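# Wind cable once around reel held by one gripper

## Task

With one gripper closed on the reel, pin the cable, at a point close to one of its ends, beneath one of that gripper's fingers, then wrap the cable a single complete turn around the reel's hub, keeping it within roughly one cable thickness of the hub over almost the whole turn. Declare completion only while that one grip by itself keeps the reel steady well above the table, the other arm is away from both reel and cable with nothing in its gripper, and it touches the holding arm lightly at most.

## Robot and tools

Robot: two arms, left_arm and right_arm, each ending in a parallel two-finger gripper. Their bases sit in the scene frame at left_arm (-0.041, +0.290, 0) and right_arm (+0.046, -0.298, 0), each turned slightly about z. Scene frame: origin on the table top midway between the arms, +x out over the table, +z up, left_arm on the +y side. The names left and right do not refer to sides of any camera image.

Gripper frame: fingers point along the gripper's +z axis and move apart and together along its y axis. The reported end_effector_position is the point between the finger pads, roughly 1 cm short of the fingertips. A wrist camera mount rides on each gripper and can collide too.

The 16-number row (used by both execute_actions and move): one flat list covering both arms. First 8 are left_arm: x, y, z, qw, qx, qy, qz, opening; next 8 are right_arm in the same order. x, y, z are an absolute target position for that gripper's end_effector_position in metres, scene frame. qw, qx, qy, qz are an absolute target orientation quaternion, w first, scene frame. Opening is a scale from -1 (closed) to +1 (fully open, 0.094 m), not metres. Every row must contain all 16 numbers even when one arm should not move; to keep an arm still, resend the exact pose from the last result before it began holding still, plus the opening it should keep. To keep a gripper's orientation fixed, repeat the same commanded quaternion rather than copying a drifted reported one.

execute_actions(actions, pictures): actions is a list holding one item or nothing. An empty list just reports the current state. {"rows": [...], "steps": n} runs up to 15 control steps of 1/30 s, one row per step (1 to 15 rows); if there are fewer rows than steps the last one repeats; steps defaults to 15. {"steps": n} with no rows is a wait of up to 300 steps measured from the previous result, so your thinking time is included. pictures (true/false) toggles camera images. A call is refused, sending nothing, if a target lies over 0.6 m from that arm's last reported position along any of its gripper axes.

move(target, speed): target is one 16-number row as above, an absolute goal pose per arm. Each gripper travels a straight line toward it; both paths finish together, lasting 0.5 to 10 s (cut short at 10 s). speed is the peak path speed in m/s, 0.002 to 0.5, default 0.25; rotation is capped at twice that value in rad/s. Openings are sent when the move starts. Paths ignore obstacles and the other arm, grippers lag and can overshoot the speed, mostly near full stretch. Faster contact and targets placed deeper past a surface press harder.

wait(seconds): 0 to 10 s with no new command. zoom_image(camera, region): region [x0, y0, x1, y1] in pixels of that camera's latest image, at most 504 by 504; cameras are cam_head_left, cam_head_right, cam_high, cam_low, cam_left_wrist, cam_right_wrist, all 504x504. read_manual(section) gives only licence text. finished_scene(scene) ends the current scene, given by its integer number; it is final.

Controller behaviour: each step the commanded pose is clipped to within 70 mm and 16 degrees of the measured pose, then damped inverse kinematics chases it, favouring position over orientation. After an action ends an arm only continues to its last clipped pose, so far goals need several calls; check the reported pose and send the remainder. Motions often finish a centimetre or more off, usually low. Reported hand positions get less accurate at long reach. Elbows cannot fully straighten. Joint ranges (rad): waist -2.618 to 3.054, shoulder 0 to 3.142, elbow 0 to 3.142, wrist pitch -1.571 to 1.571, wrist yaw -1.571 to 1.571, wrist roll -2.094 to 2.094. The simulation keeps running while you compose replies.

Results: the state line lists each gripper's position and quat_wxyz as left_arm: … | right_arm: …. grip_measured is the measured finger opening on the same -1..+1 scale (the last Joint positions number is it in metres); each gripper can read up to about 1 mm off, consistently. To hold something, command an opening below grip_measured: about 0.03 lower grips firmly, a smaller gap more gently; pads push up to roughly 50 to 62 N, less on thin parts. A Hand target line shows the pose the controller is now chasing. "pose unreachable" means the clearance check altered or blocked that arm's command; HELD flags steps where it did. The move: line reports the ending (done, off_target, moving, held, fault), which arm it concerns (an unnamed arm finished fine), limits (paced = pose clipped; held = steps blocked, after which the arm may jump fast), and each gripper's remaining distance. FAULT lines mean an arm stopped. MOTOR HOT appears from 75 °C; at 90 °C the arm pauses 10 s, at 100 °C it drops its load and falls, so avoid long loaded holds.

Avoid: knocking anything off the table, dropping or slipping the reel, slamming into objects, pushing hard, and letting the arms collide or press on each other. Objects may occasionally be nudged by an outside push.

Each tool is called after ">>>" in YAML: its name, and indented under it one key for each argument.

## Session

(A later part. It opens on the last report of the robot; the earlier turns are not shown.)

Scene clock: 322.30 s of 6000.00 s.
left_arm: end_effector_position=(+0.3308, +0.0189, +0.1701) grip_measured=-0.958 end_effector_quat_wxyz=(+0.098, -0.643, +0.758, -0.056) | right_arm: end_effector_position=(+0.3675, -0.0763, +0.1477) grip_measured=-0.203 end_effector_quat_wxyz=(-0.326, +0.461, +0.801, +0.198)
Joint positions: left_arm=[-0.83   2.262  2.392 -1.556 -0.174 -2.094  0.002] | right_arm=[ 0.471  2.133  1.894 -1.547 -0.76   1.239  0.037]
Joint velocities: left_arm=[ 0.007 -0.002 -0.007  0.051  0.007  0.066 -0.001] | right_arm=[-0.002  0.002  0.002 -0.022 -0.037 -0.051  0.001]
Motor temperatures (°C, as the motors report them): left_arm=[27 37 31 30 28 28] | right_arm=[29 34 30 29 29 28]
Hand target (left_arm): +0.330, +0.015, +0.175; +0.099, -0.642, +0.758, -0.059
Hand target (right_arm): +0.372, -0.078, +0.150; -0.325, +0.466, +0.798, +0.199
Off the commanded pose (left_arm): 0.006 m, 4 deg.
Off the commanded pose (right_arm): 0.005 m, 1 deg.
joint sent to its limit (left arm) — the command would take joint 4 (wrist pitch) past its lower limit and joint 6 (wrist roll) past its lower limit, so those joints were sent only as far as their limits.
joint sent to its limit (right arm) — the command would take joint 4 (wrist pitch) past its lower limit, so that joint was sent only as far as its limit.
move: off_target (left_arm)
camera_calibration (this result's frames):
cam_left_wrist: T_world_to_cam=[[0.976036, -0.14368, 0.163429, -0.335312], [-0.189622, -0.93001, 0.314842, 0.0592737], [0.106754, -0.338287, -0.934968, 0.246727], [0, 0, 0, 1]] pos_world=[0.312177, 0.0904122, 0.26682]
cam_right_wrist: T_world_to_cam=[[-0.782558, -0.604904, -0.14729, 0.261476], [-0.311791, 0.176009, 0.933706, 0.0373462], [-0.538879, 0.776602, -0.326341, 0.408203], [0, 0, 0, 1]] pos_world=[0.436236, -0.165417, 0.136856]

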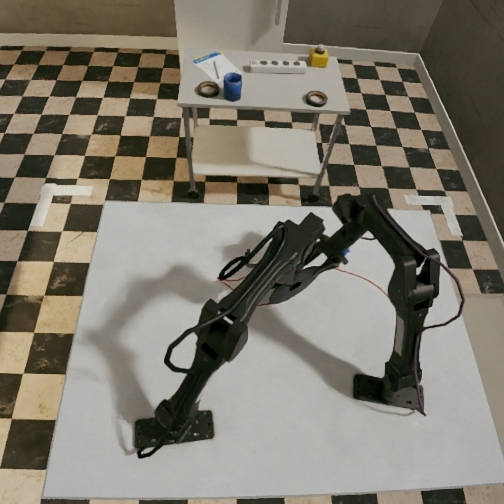

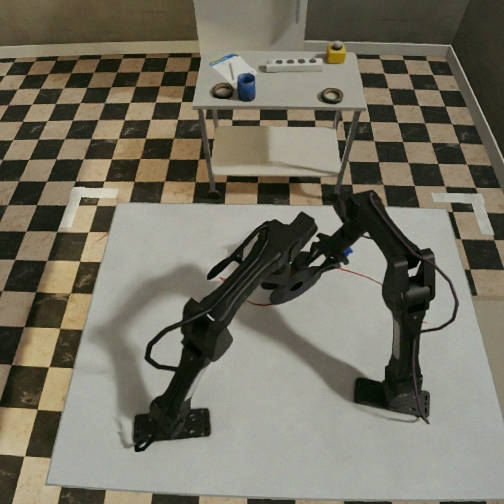

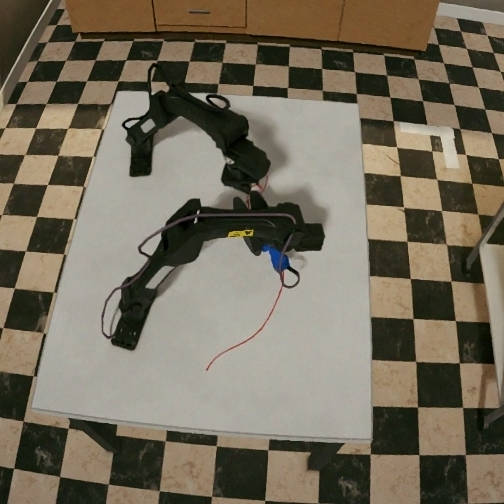

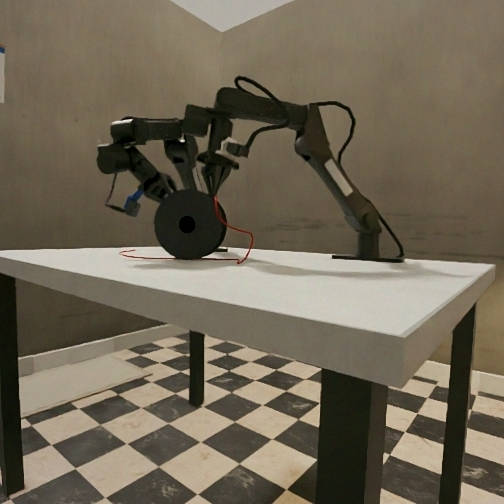

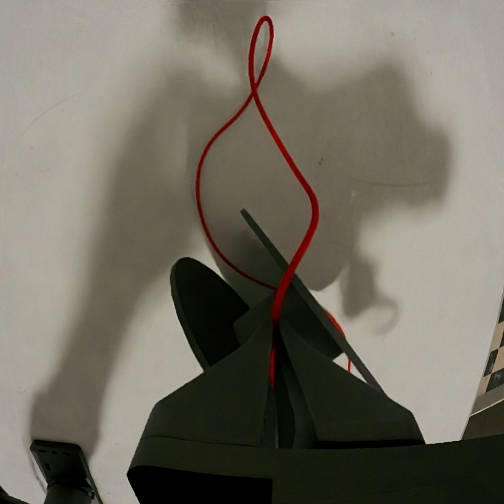

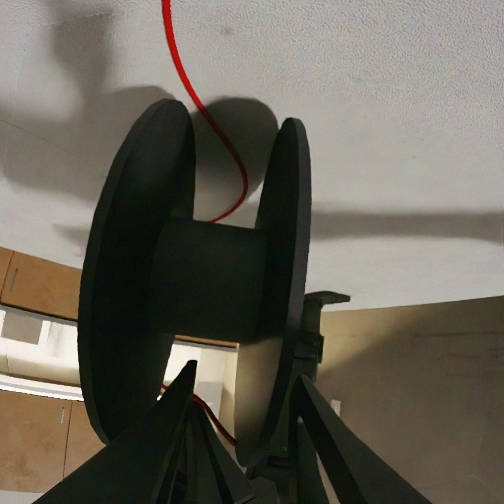

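>>> move:
  target: [0.335,0.005,0.148,0.1,-0.66,0.74,-0.03,-1,0.372,-0.078,0.15,-0.332,0.462,0.8,0.191,-0.2]
  speed: 0.02

>>> zoom_image:
  camera: "cam_right_wrist"
  region: [100,280,324,504]

Scene clock: 329.30 s of 6000.00 s.
left_arm: end_effector_position=(+0.3364, +0.0093, +0.1432) grip_measured=-0.958 end_effector_quat_wxyz=(+0.091, -0.640, +0.762, -0.036) | right_arm: end_effector_position=(+0.3675, -0.0763, +0.1477) grip_measured=-0.203 end_effector_quat_wxyz=(-0.326, +0.461, +0.801, +0.198)
Joint positions: left_arm=[-0.835  2.35   2.438 -1.557 -0.168 -2.094  0.002] | right_arm=[ 0.471  2.133  1.894 -1.547 -0.76   1.24   0.037]
Joint velocities: left_arm=[-0.002 -0.002  0.017 -0.007 -0.037  0.022 -0.   ] | right_arm=[-0.007  0.007 -0.012 -0.007  0.007  0.007  0.   ]
Motor temperatures (°C, as the motors report them): left_arm=[27 37 32 30 28 28] | right_arm=[29 34 30 29 29 28]
Hand target (left_arm): +0.335, +0.005, +0.148; +0.092, -0.638, +0.763, -0.039
Hand target (right_arm): +0.372, -0.078, +0.150; -0.325, +0.466, +0.798, +0.199
Off the commanded pose (left_arm): 0.007 m, 4 deg.
Off the commanded pose (right_arm): 0.005 m, 1 deg.
joint sent to its limit (left arm) — the command would take joint 4 (wrist pitch) past its lower limit and joint 6 (wrist roll) past its lower limit, so those joints were sent only as far as their limits.
joint sent to its limit (right arm) — the command would take joint 4 (wrist pitch) past its lower limit, so that joint was sent only as far as its limit.
move: off_target (left_arm)
camera_calibration (this result's frames):
cam_left_wrist: T_world_to_cam=[[0.980366, -0.15335, 0.123963, -0.333445], [-0.184341, -0.935944, 0.300046, 0.0602608], [0.0700105, -0.317007, -0.945836, 0.231493], [0, 0, 0, 1]] pos_world=[0.3218, 0.0786518, 0.242209]
cam_right_wrist: T_world_to_cam=[[-0.782954, -0.604519, -0.146764, 0.261573], [-0.311255, 0.17642, 0.933807, 0.0371656], [-0.538613, 0.776809, -0.326289, 0.408114], [0, 0, 0, 1]] pos_world=[0.436183, -0.165457, 0.136847]

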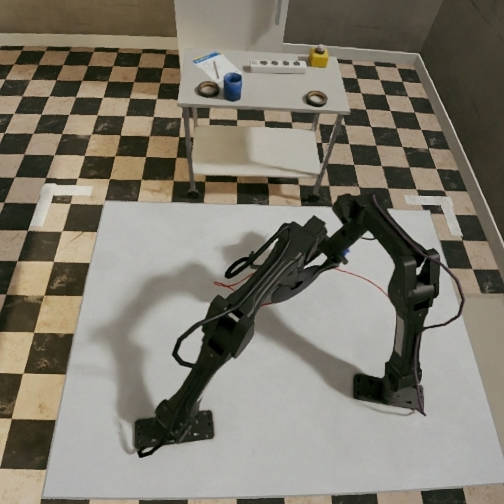

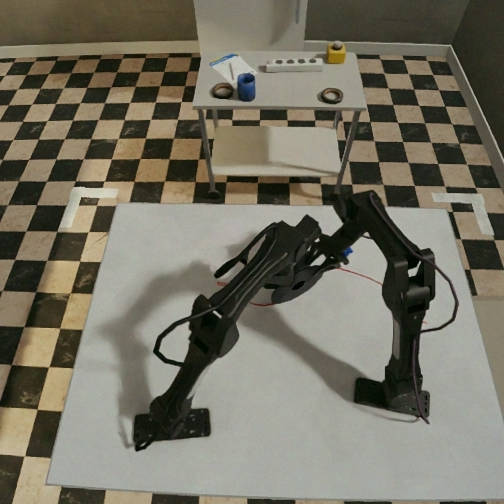

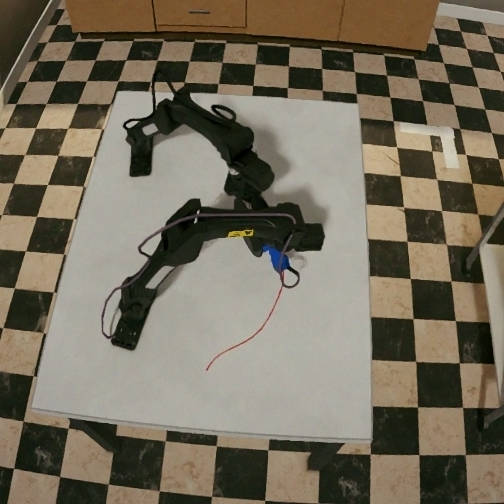

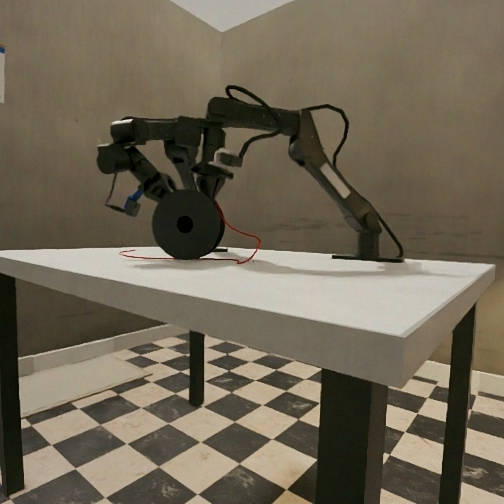

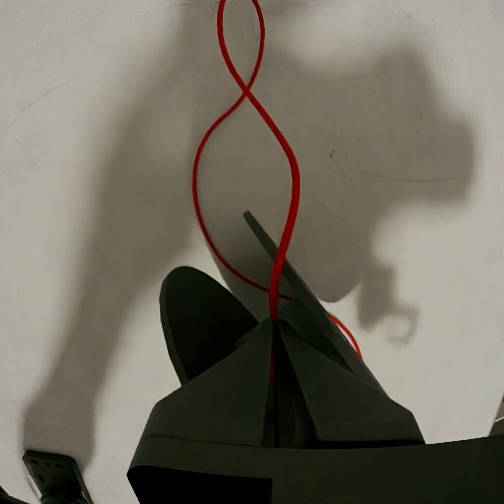

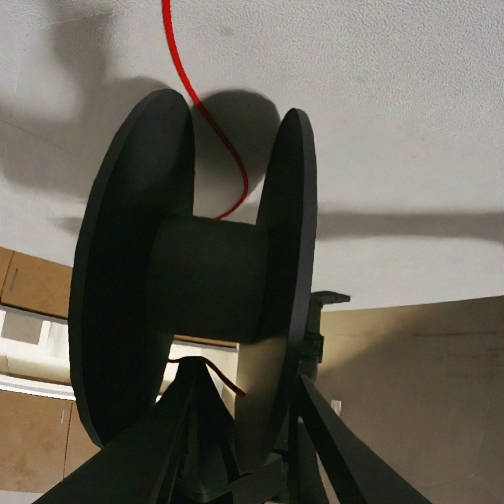

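Region (100, 280, 324, 504) of cam_right_wrist's 504x504 image, scaled by 2.250, with more detail than that image has.

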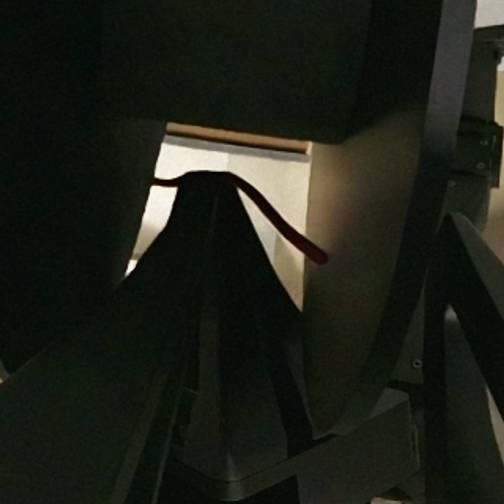

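>>> move:
  target: [0.335,0.005,0.148,0.1,-0.66,0.74,-0.03,-1,0.356,-0.05,0.168,-0.332,0.462,0.8,0.191,-0.35]
  speed: 0.02

>>> zoom_image:
  camera: "cam_right_wrist"
  region: [100,280,324,504]

Scene clock: 334.43 s of 6000.00 s.
left_arm: end_effector_position=(+0.3364, +0.0093, +0.1432) grip_measured=-0.958 end_effector_quat_wxyz=(+0.091, -0.640, +0.762, -0.036) | right_arm: end_effector_position=(+0.3564, -0.0550, +0.1521) grip_measured=-0.347 end_effector_quat_wxyz=(-0.335, +0.468, +0.798, +0.180)
Joint positions: left_arm=[-0.835  2.35   2.438 -1.557 -0.168 -2.094  0.002] | right_arm=[ 0.534  2.133  1.915 -1.548 -0.76   1.329  0.031]
Joint velocities: left_arm=[-0.002 -0.012 -0.007  0.022  0.051  0.037  0.   ] | right_arm=[-0.002  0.007  0.012 -0.022  0.007  0.022 -0.001]
Motor temperatures (°C, as the motors report them): left_arm=[27 37 32 30 28 28] | right_arm=[29 34 30 29 29 28]
Hand target (left_arm): +0.335, +0.005, +0.148; +0.092, -0.639, +0.763, -0.040
Hand target (right_arm): +0.355, -0.050, +0.168; -0.330, +0.463, +0.799, +0.195
Off the commanded pose (left_arm): 0.007 m, 4 deg.
Off the commanded pose (right_arm): 0.017 m, 2 deg.
joint sent to its limit (left arm) — the command would take joint 4 (wrist pitch) past its lower limit and joint 6 (wrist roll) past its lower limit, so those joints were sent only as far as their limits.
joint sent to its limit (right arm) — the command would take joint 4 (wrist pitch) past its lower limit, so that joint was sent only as far as its limit.
move: off_target (left_arm, right_arm)
camera_calibration (this result's frames):
cam_left_wrist: T_world_to_cam=[[0.980366, -0.15335, 0.123963, -0.333445], [-0.184341, -0.935944, 0.300046, 0.0602608], [0.0700105, -0.317007, -0.945836, 0.231493], [0, 0, 0, 1]] pos_world=[0.3218, 0.0786518, 0.242209]
cam_right_wrist: T_world_to_cam=[[-0.787164, -0.60794, -0.103834, 0.261191], [-0.278359, 0.19997, 0.93943, 0.0144929], [-0.550353, 0.768389, -0.326635, 0.390807], [0, 0, 0, 1]] pos_world=[0.424716, -0.144401, 0.141157]

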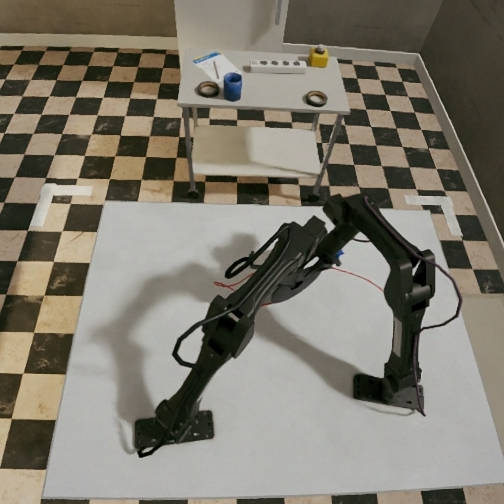

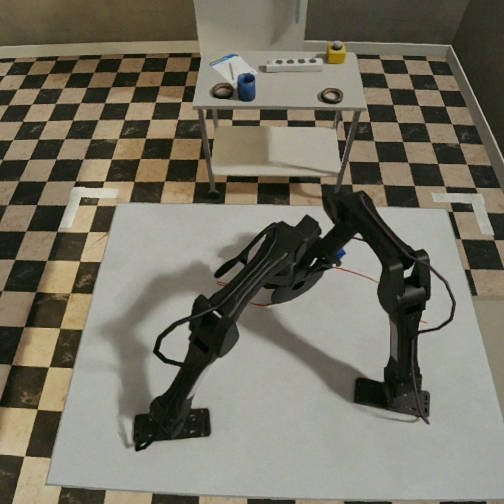

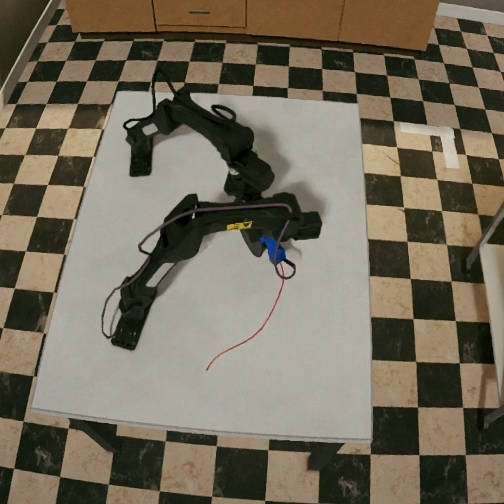

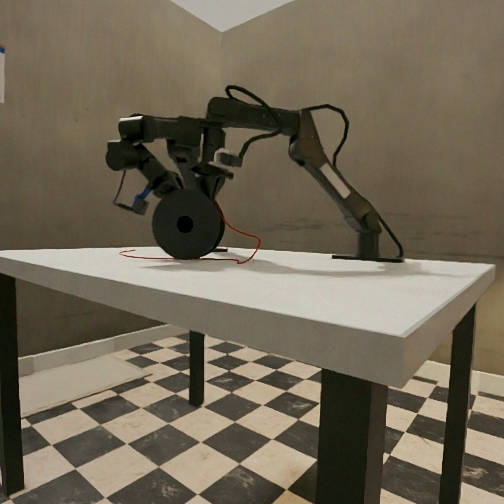

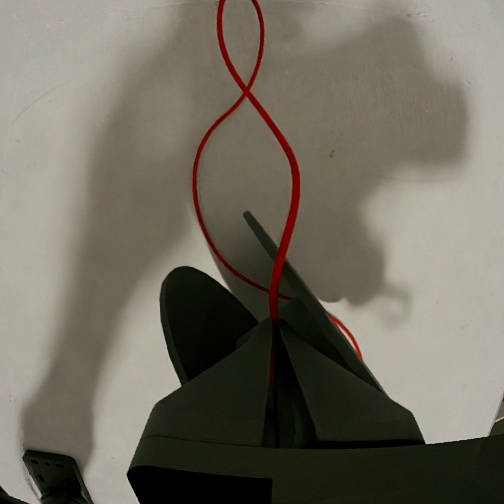

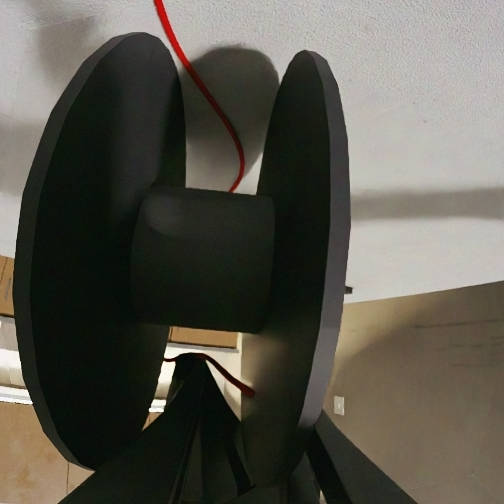

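Region (100, 280, 324, 504) of cam_right_wrist's 504x504 image, scaled by 2.250, with more detail than that image has.

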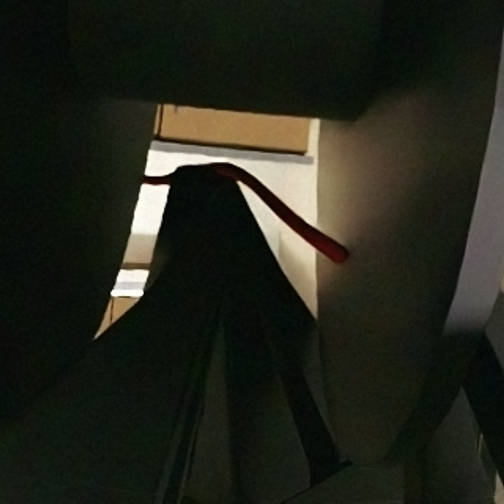

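>>> move:
  target: [0.335,0.005,0.148,0.1,-0.66,0.74,-0.03,-1,0.356,-0.05,0.168,-0.332,0.462,0.8,0.191,-1]
  speed: 0.02

>>> zoom_image:
  camera: "cam_right_wrist"
  region: [100,280,324,504]

Scene clock: 339.47 s of 6000.00 s.
left_arm: end_effector_position=(+0.3418, +0.0145, +0.1436) grip_measured=-0.958 end_effector_quat_wxyz=(+0.101, -0.644, +0.758, -0.035) | right_arm: end_effector_position=(+0.3555, -0.0547, +0.1537) grip_measured=-0.940 end_effector_quat_wxyz=(-0.335, +0.461, +0.801, +0.184)
Joint positions: left_arm=[-0.827  2.35   2.438 -1.553 -0.187 -2.096  0.002] | right_arm=[ 0.534  2.13   1.915 -1.552 -0.764  1.31   0.003]
Joint velocities: left_arm=[-0.007 -0.002  0.007 -0.051  0.051 -0.007 -0.001] | right_arm=[-0.027 -0.007  0.002  0.022 -0.037  0.139 -0.001]
Motor temperatures (°C, as the motors report them): left_arm=[27 37 32 30 28 28] | right_arm=[29 35 30 29 29 28]
Hand target (left_arm): +0.335, +0.006, +0.148; +0.092, -0.639, +0.763, -0.040
Hand target (right_arm): +0.355, -0.050, +0.168; -0.330, +0.463, +0.799, +0.194
Off the commanded pose (left_arm): 0.013 m, 3 deg.
Off the commanded pose (right_arm): 0.015 m, 1 deg.
joint sent to its limit (left arm) — the command would take joint 4 (wrist pitch) past its lower limit and joint 6 (wrist roll) past its lower limit, so those joints were sent only as far as their limits.
joint sent to its limit (right arm) — the command would take joint 4 (wrist pitch) past its lower limit, so that joint was sent only as far as its limit.
move: off_target (left_arm, right_arm)
camera_calibration (this result's frames):
cam_left_wrist: T_world_to_cam=[[0.980159, -0.142885, 0.137379, -0.340051], [-0.177355, -0.94169, 0.285945, 0.065784], [0.0885111, -0.304636, -0.948347, 0.226992], [0, 0, 0, 1]] pos_world=[0.324879, 0.0825101, 0.243173]
cam_right_wrist: T_world_to_cam=[[-0.77852, -0.616676, -0.116693, 0.259208], [-0.288473, 0.186465, 0.939156, 0.0156378], [-0.557396, 0.764814, -0.323061, 0.392323], [0, 0, 0, 1]] pos_world=[0.42499, -0.143123, 0.142306]

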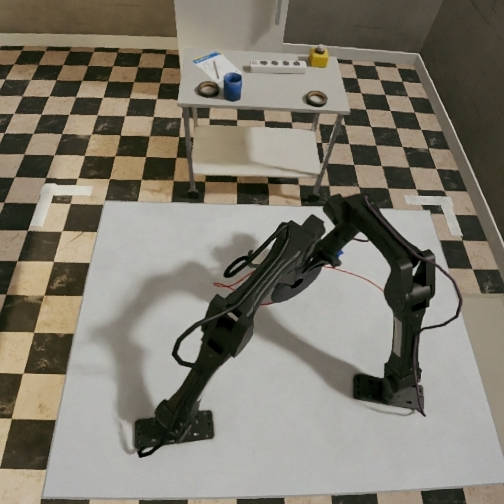

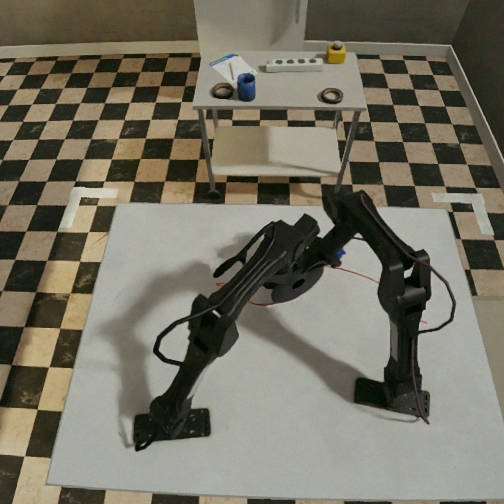

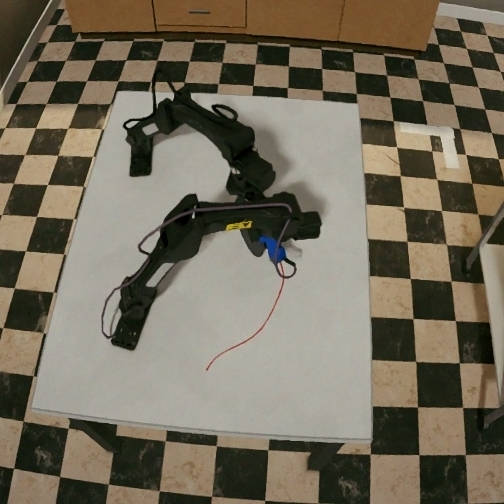

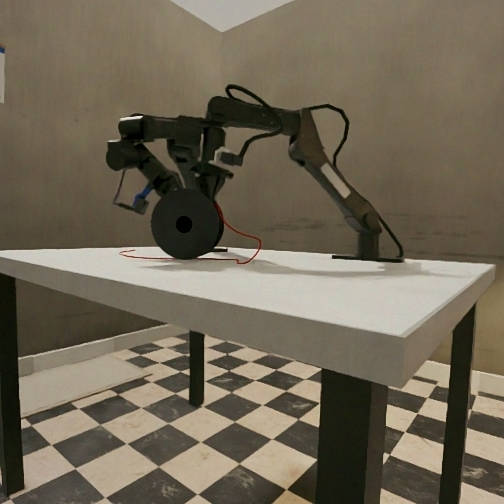

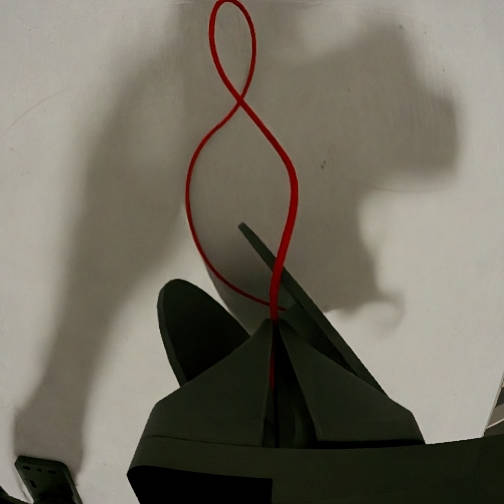

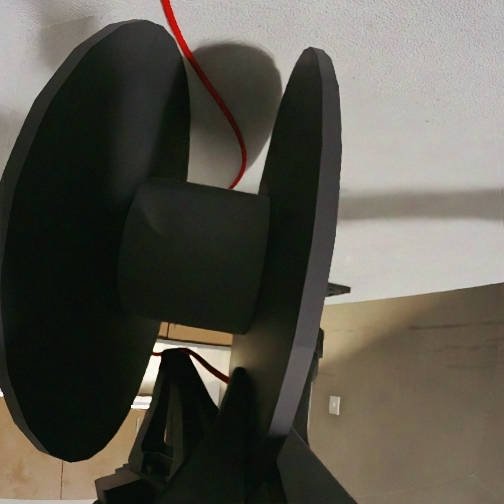

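Region (100, 280, 324, 504) of cam_right_wrist's 504x504 image, scaled by 2.250, with more detail than that image has.

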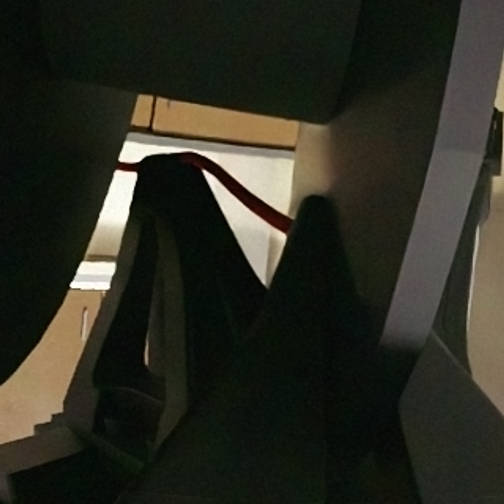

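>>> move:
  target: [0.30,0.075,0.16,0.1,-0.66,0.74,-0.03,-1,0.3555,-0.0547,0.155,-0.335,0.461,0.801,0.184,-1]
  speed: 0.06

>>> move:
  target: [0.22,0.12,0.10,0,-0.68,0.73,0,-1,0.3555,-0.0547,0.155,-0.335,0.461,0.801,0.184,-1]
  speed: 0.1

>>> move:
  target: [0.22,0.10,0.008,0,-0.68,0.73,0,-1,0.3555,-0.0547,0.155,-0.335,0.461,0.801,0.184,-1]
  speed: 0.08

>>> move:
  target: [0.22,0.10,0.03,0,-0.68,0.73,0,-0.3,0.3555,-0.0547,0.155,-0.335,0.461,0.801,0.184,-1]
  speed: 0.03

Scene clock: 347.63 s of 6000.00 s.
left_arm: end_effector_position=(+0.3014, +0.0711, +0.1550) grip_measured=-0.958 end_effector_quat_wxyz=(+0.099, -0.660, +0.744, -0.022) | right_arm: end_effector_position=(+0.3554, -0.0549, +0.1536) grip_measured=-0.940 end_effector_quat_wxyz=(-0.334, +0.458, +0.803, +0.184)
Joint positions: left_arm=[-0.782  2.028  1.963 -1.424 -0.185 -2.096  0.002] | right_arm=[ 0.534  2.13   1.915 -1.553 -0.763  1.304  0.003]
Joint velocities: left_arm=[-0.007 -0.012 -0.022  0.007 -0.022 -0.081  0.   ] | right_arm=[-0.002  0.007 -0.007  0.051  0.007 -0.11  -0.   ]
Motor temperatures (°C, as the motors report them): left_arm=[27 37 32 29 28 28] | right_arm=[29 35 30 29 29 28]
Hand target (left_arm): +0.302, +0.075, +0.161; +0.101, -0.662, +0.742, -0.030
Hand target (right_arm): +0.355, -0.055, +0.155; -0.335, +0.461, +0.801, +0.184
Off the commanded pose (left_arm): 0.007 m, 1 deg.
Off the commanded pose (right_arm): 0.001 m, 0 deg.
After step 180, 0.60 s passed at rest.
move: done
camera_calibration (this result's frames):
cam_left_wrist: T_world_to_cam=[[0.988057, -0.101189, 0.116209, -0.296032], [-0.130051, -0.952116, 0.276697, 0.0965336], [0.0826459, -0.288506, -0.953905, 0.260087], [0, 0, 0, 1]] pos_world=[0.283555, 0.136993, 0.255789]
cam_right_wrist: T_world_to_cam=[[-0.775269, -0.620084, -0.120221, 0.258251], [-0.29279, 0.184153, 0.938276, 0.0173151], [-0.559671, 0.762616, -0.324323, 0.393272], [0, 0, 0, 1]] pos_world=[0.425386, -0.142967, 0.142348]

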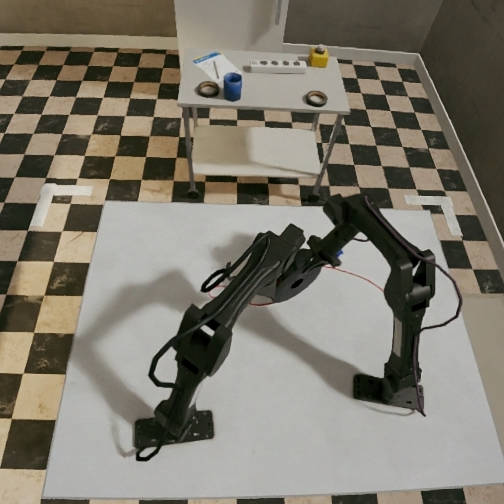

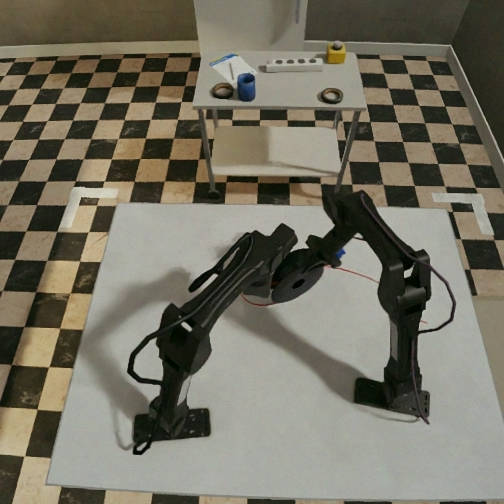

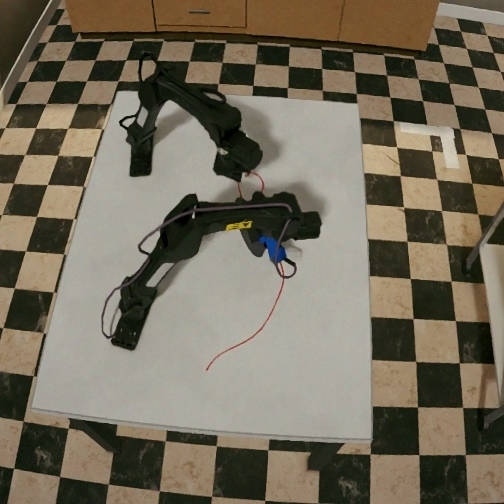

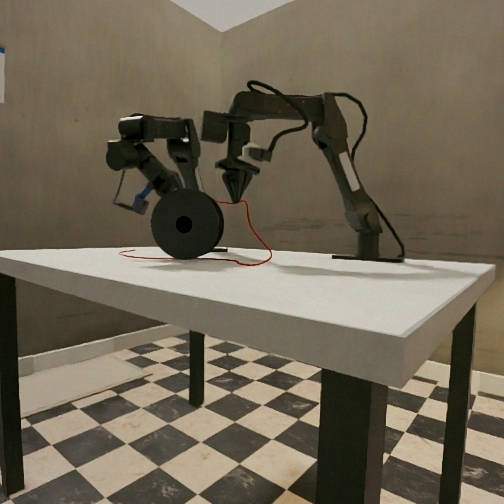

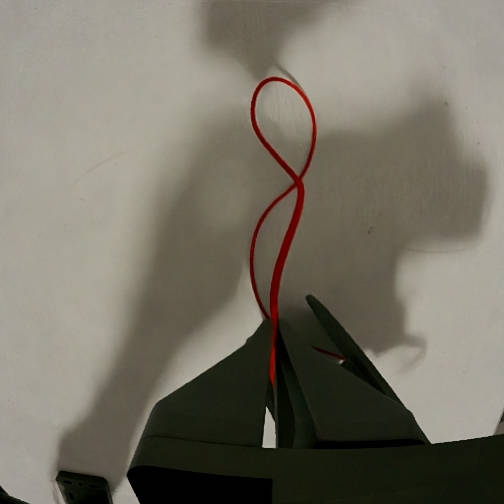

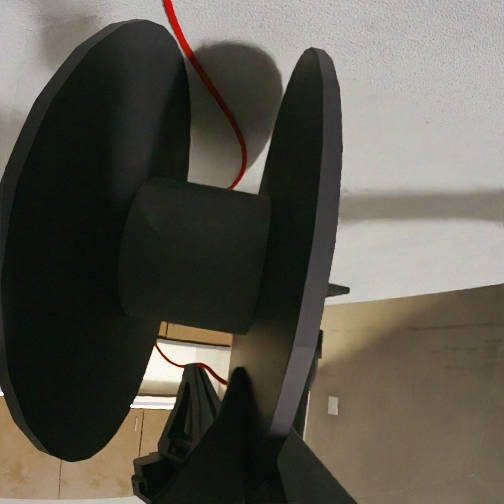

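Scene clock: 349.27 s of 6000.00 s.
left_arm: end_effector_position=(+0.2212, +0.1181, +0.0967) grip_measured=-0.958 end_effector_quat_wxyz=(-0.001, -0.680, +0.733, +0.011) | right_arm: end_effector_position=(+0.3554, -0.0549, +0.1536) grip_measured=-0.940 end_effector_quat_wxyz=(-0.334, +0.458, +0.803, +0.184)
Joint positions: left_arm=[-0.715  1.756  1.385 -1.221 -0.002 -2.082  0.002] | right_arm=[ 0.534  2.13   1.915 -1.553 -0.763  1.304  0.003]
Joint velocities: left_arm=[-0.007 -0.007 -0.017  0.022 -0.007  0.022  0.   ] | right_arm=[-0.022 -0.012  0.002 -0.051 -0.022 -0.037 -0.   ]
Motor temperatures (°C, as the motors report them): left_arm=[27 37 32 29 28 28] | right_arm=[29 35 30 29 29 28]
Hand target (left_arm): +0.221, +0.121, +0.101; +0.000, +0.682, -0.732, -0.000
Hand target (right_arm): +0.355, -0.055, +0.155; -0.335, +0.461, +0.801, +0.184
Off the commanded pose (left_arm): 0.004 m, 1 deg.
Off the commanded pose (right_arm): 0.001 m, 0 deg.
move: done
camera_calibration (this result's frames):
cam_left_wrist: T_world_to_cam=[[0.996456, -0.0511538, -0.0667685, -0.195315], [-0.022495, -0.926967, 0.374468, 0.110739], [-0.0810476, -0.371639, -0.924833, 0.267898], [0, 0, 0, 1]] pos_world=[0.218826, 0.192221, 0.193252]
cam_right_wrist: T_world_to_cam=[[-0.775269, -0.620084, -0.120221, 0.258251], [-0.29279, 0.184153, 0.938276, 0.0173151], [-0.559671, 0.762616, -0.324323, 0.393272], [0, 0, 0, 1]] pos_world=[0.425386, -0.142967, 0.142348]

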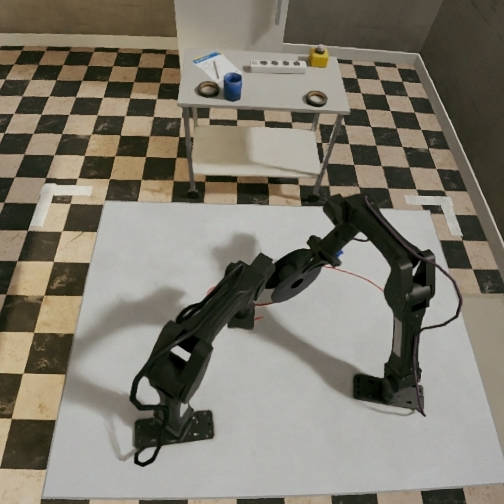

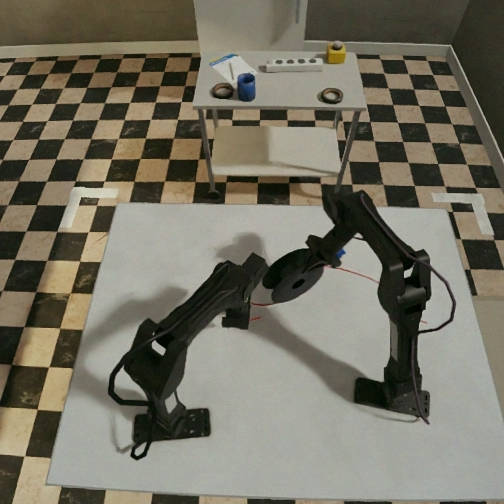

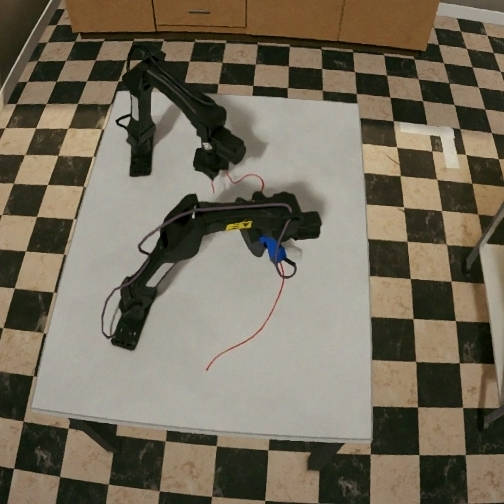

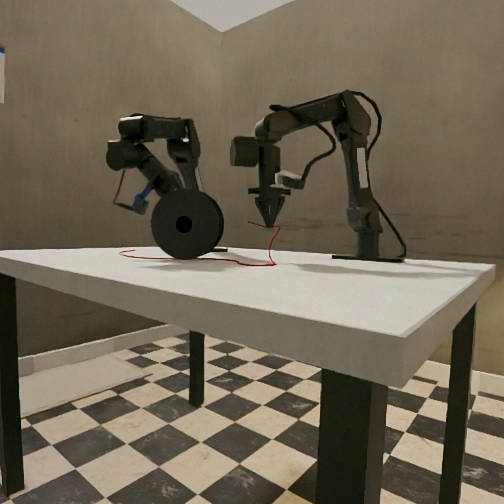

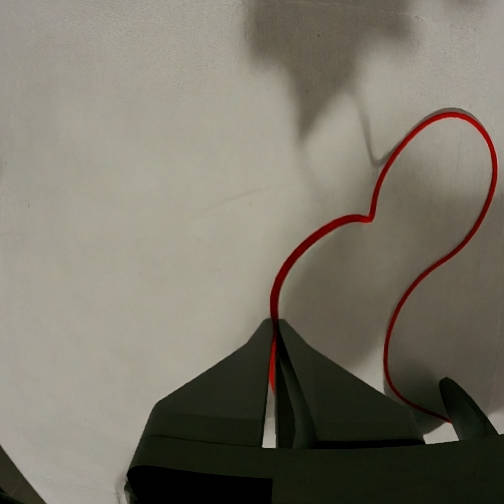

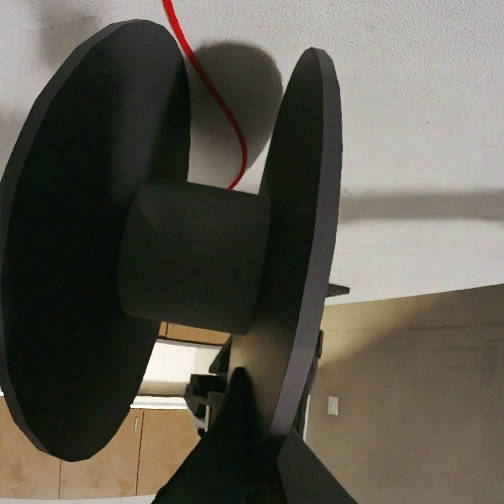

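Scene clock: 350.90 s of 6000.00 s.
left_arm: end_effector_position=(+0.2248, +0.1010, +0.0132) grip_measured=-0.958 end_effector_quat_wxyz=(-0.005, -0.674, +0.739, -0.007) | right_arm: end_effector_position=(+0.3554, -0.0549, +0.1536) grip_measured=-0.940 end_effector_quat_wxyz=(-0.334, +0.458, +0.803, +0.184)
Joint positions: left_arm=[-0.745  1.862  1.172 -0.868  0.013 -2.093  0.002] | right_arm=[ 0.534  2.13   1.915 -1.553 -0.763  1.304  0.003]
Joint velocities: left_arm=[-0.002  0.017  0.002  0.007 -0.037  0.051 -0.001] | right_arm=[-0.017  0.007  0.017  0.022 -0.154 -0.051  0.001]
Motor temperatures (°C, as the motors report them): left_arm=[27 37 32 29 28 28] | right_arm=[29 35 30 29 29 28]
Hand target (left_arm): +0.220, +0.100, +0.008; -0.007, -0.672, +0.740, -0.001
Hand target (right_arm): +0.355, -0.055, +0.155; -0.335, +0.461, +0.801, +0.184
Off the commanded pose (left_arm): 0.007 m, 2 deg.
Off the commanded pose (right_arm): 0.001 m, 0 deg.
joint sent to its limit (left arm) — the command would take joint 6 (wrist roll) past its lower limit, so that joint was sent only as far as its limit.
move: done
camera_calibration (this result's frames):
cam_left_wrist: T_world_to_cam=[[0.996384, -0.0714555, -0.045964, -0.203513], [-0.0470101, -0.914298, 0.402304, 0.130171], [-0.0707716, -0.398689, -0.914352, 0.184931], [0, 0, 0, 1]] pos_world=[0.221984, 0.178203, 0.107369]
cam_right_wrist: T_world_to_cam=[[-0.775269, -0.620084, -0.120221, 0.258251], [-0.29279, 0.184153, 0.938276, 0.0173151], [-0.559671, 0.762616, -0.324323, 0.393272], [0, 0, 0, 1]] pos_world=[0.425386, -0.142967, 0.142348]

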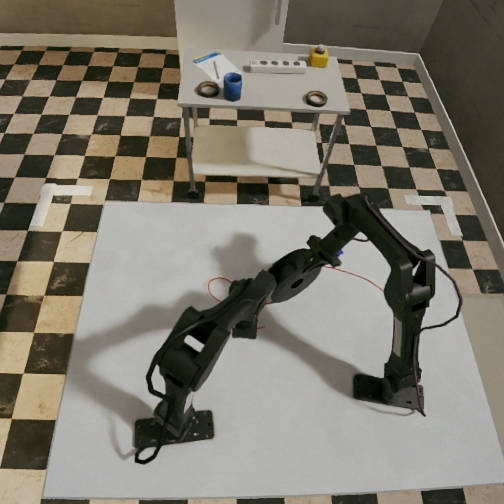

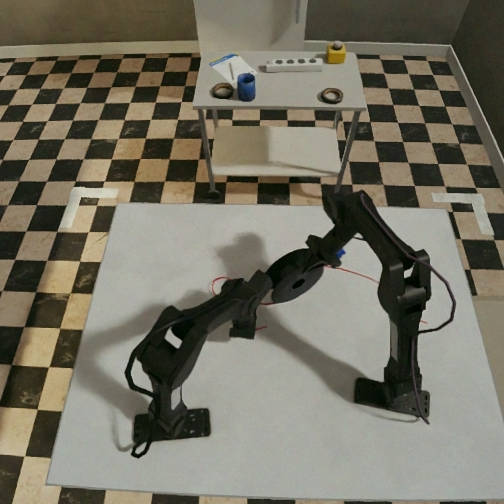

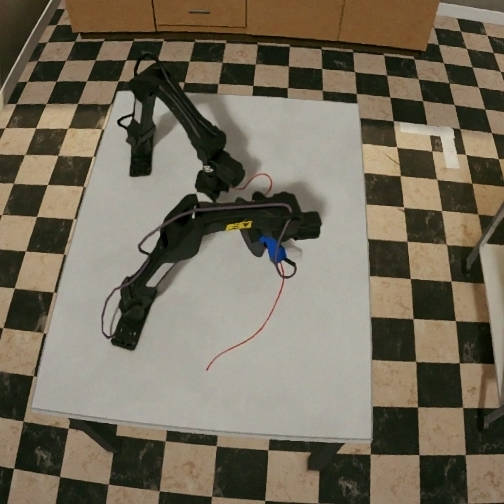

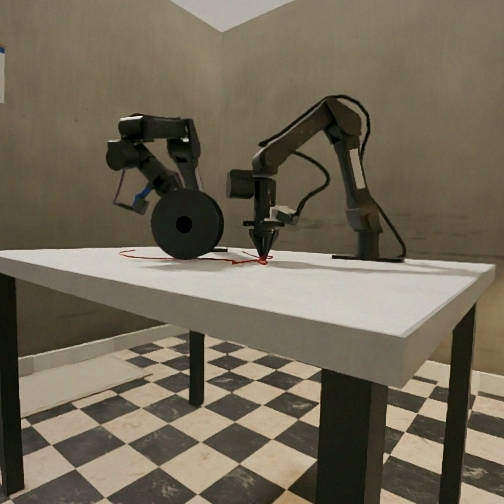

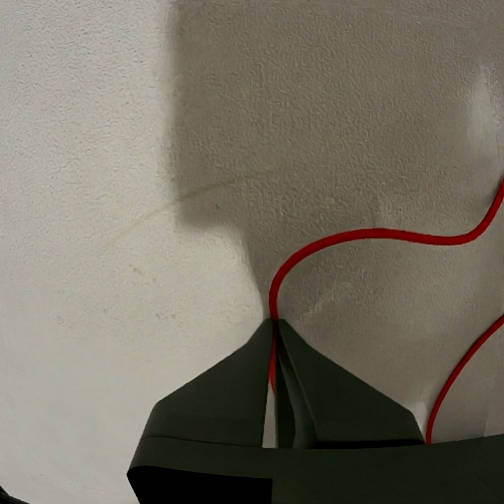

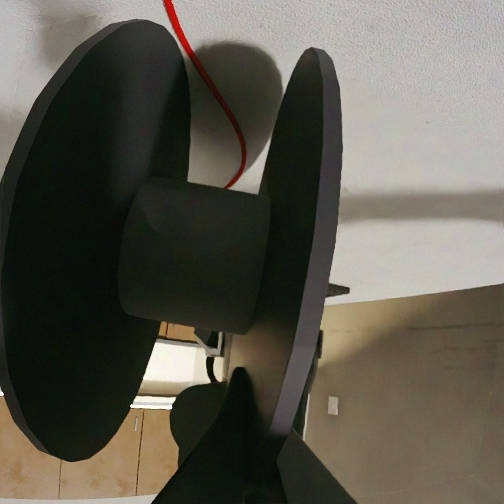

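Scene clock: 351.83 s of 6000.00 s.
left_arm: end_effector_position=(+0.2142, +0.1085, +0.0134) grip_measured=-0.303 end_effector_quat_wxyz=(-0.010, -0.674, +0.739, +0.018) | right_arm: end_effector_position=(+0.3554, -0.0549, +0.1536) grip_measured=-0.940 end_effector_quat_wxyz=(-0.334, +0.458, +0.803, +0.184)
Joint positions: left_arm=[-0.745  1.862  1.172 -0.92   0.013 -2.093  0.033] | right_arm=[ 0.534  2.13   1.915 -1.553 -0.763  1.304  0.003]
Joint velocities: left_arm=[ 0.002  0.002 -0.017 -0.051  0.022 -0.037 -0.001] | right_arm=[-0.002 -0.002  0.007 -0.022 -0.066  0.022 -0.001]
Motor temperatures (°C, as the motors report them): left_arm=[27 37 32 29 28 28] | right_arm=[29 35 30 29 29 28]
Hand target (left_arm): +0.220, +0.101, +0.030; -0.007, -0.672, +0.740, -0.002
Hand target (right_arm): +0.355, -0.055, +0.155; -0.335, +0.461, +0.801, +0.184
Off the commanded pose (left_arm): 0.020 m, 3 deg.
Off the commanded pose (right_arm): 0.001 m, 0 deg.
joint sent to its limit (left arm) — the command would take joint 6 (wrist roll) past its lower limit, so that joint was sent only as far as its limit.
move: off_target (left_arm)
camera_calibration (this result's frames):
cam_left_wrist: T_world_to_cam=[[0.993469, -0.0693973, -0.0905756, -0.191395], [-0.0303867, -0.926033, 0.376216, 0.134508], [-0.109984, -0.371007, -0.922094, 0.192841], [0, 0, 0, 1]] pos_world=[0.215442, 0.182822, 0.109878]
cam_right_wrist: T_world_to_cam=[[-0.775269, -0.620084, -0.120221, 0.258251], [-0.29279, 0.184153, 0.938276, 0.0173151], [-0.559671, 0.762616, -0.324323, 0.393272], [0, 0, 0, 1]] pos_world=[0.425386, -0.142967, 0.142348]

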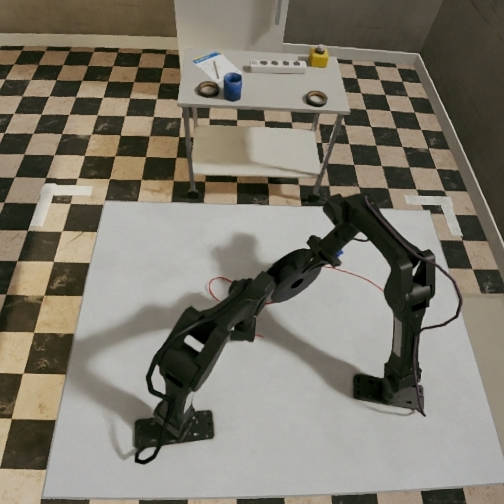

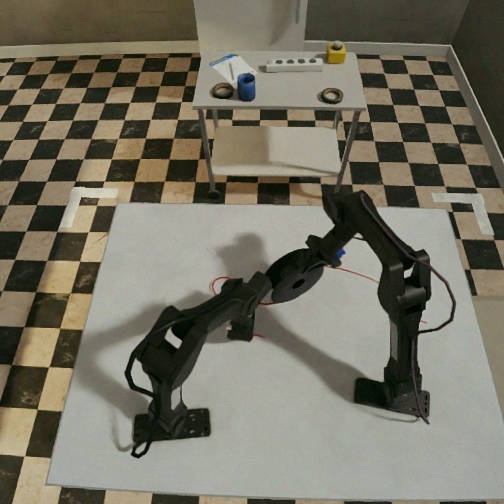

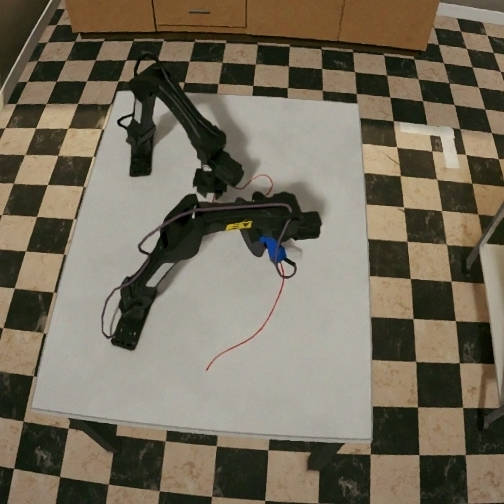

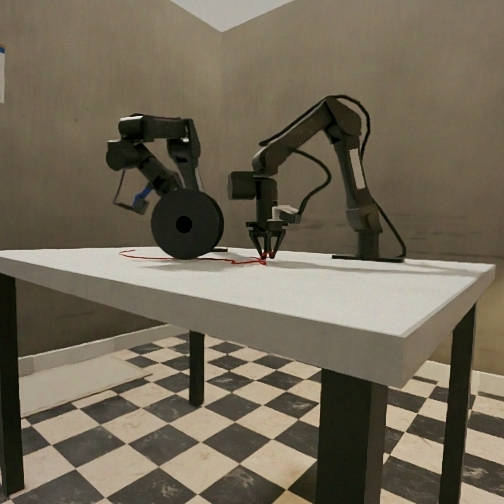

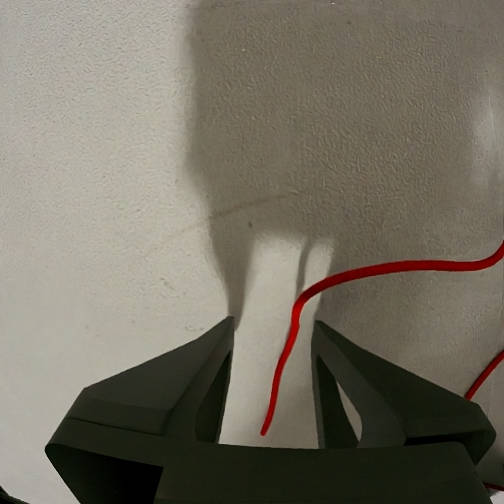

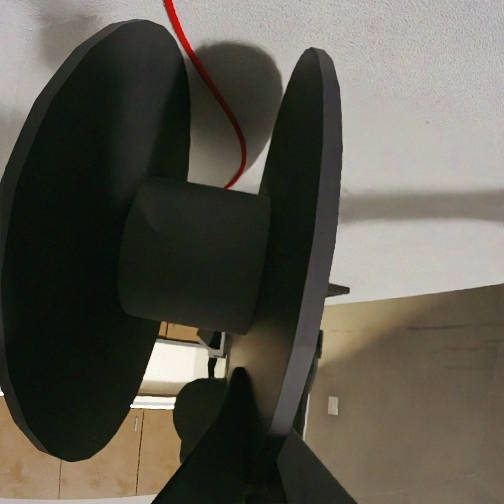

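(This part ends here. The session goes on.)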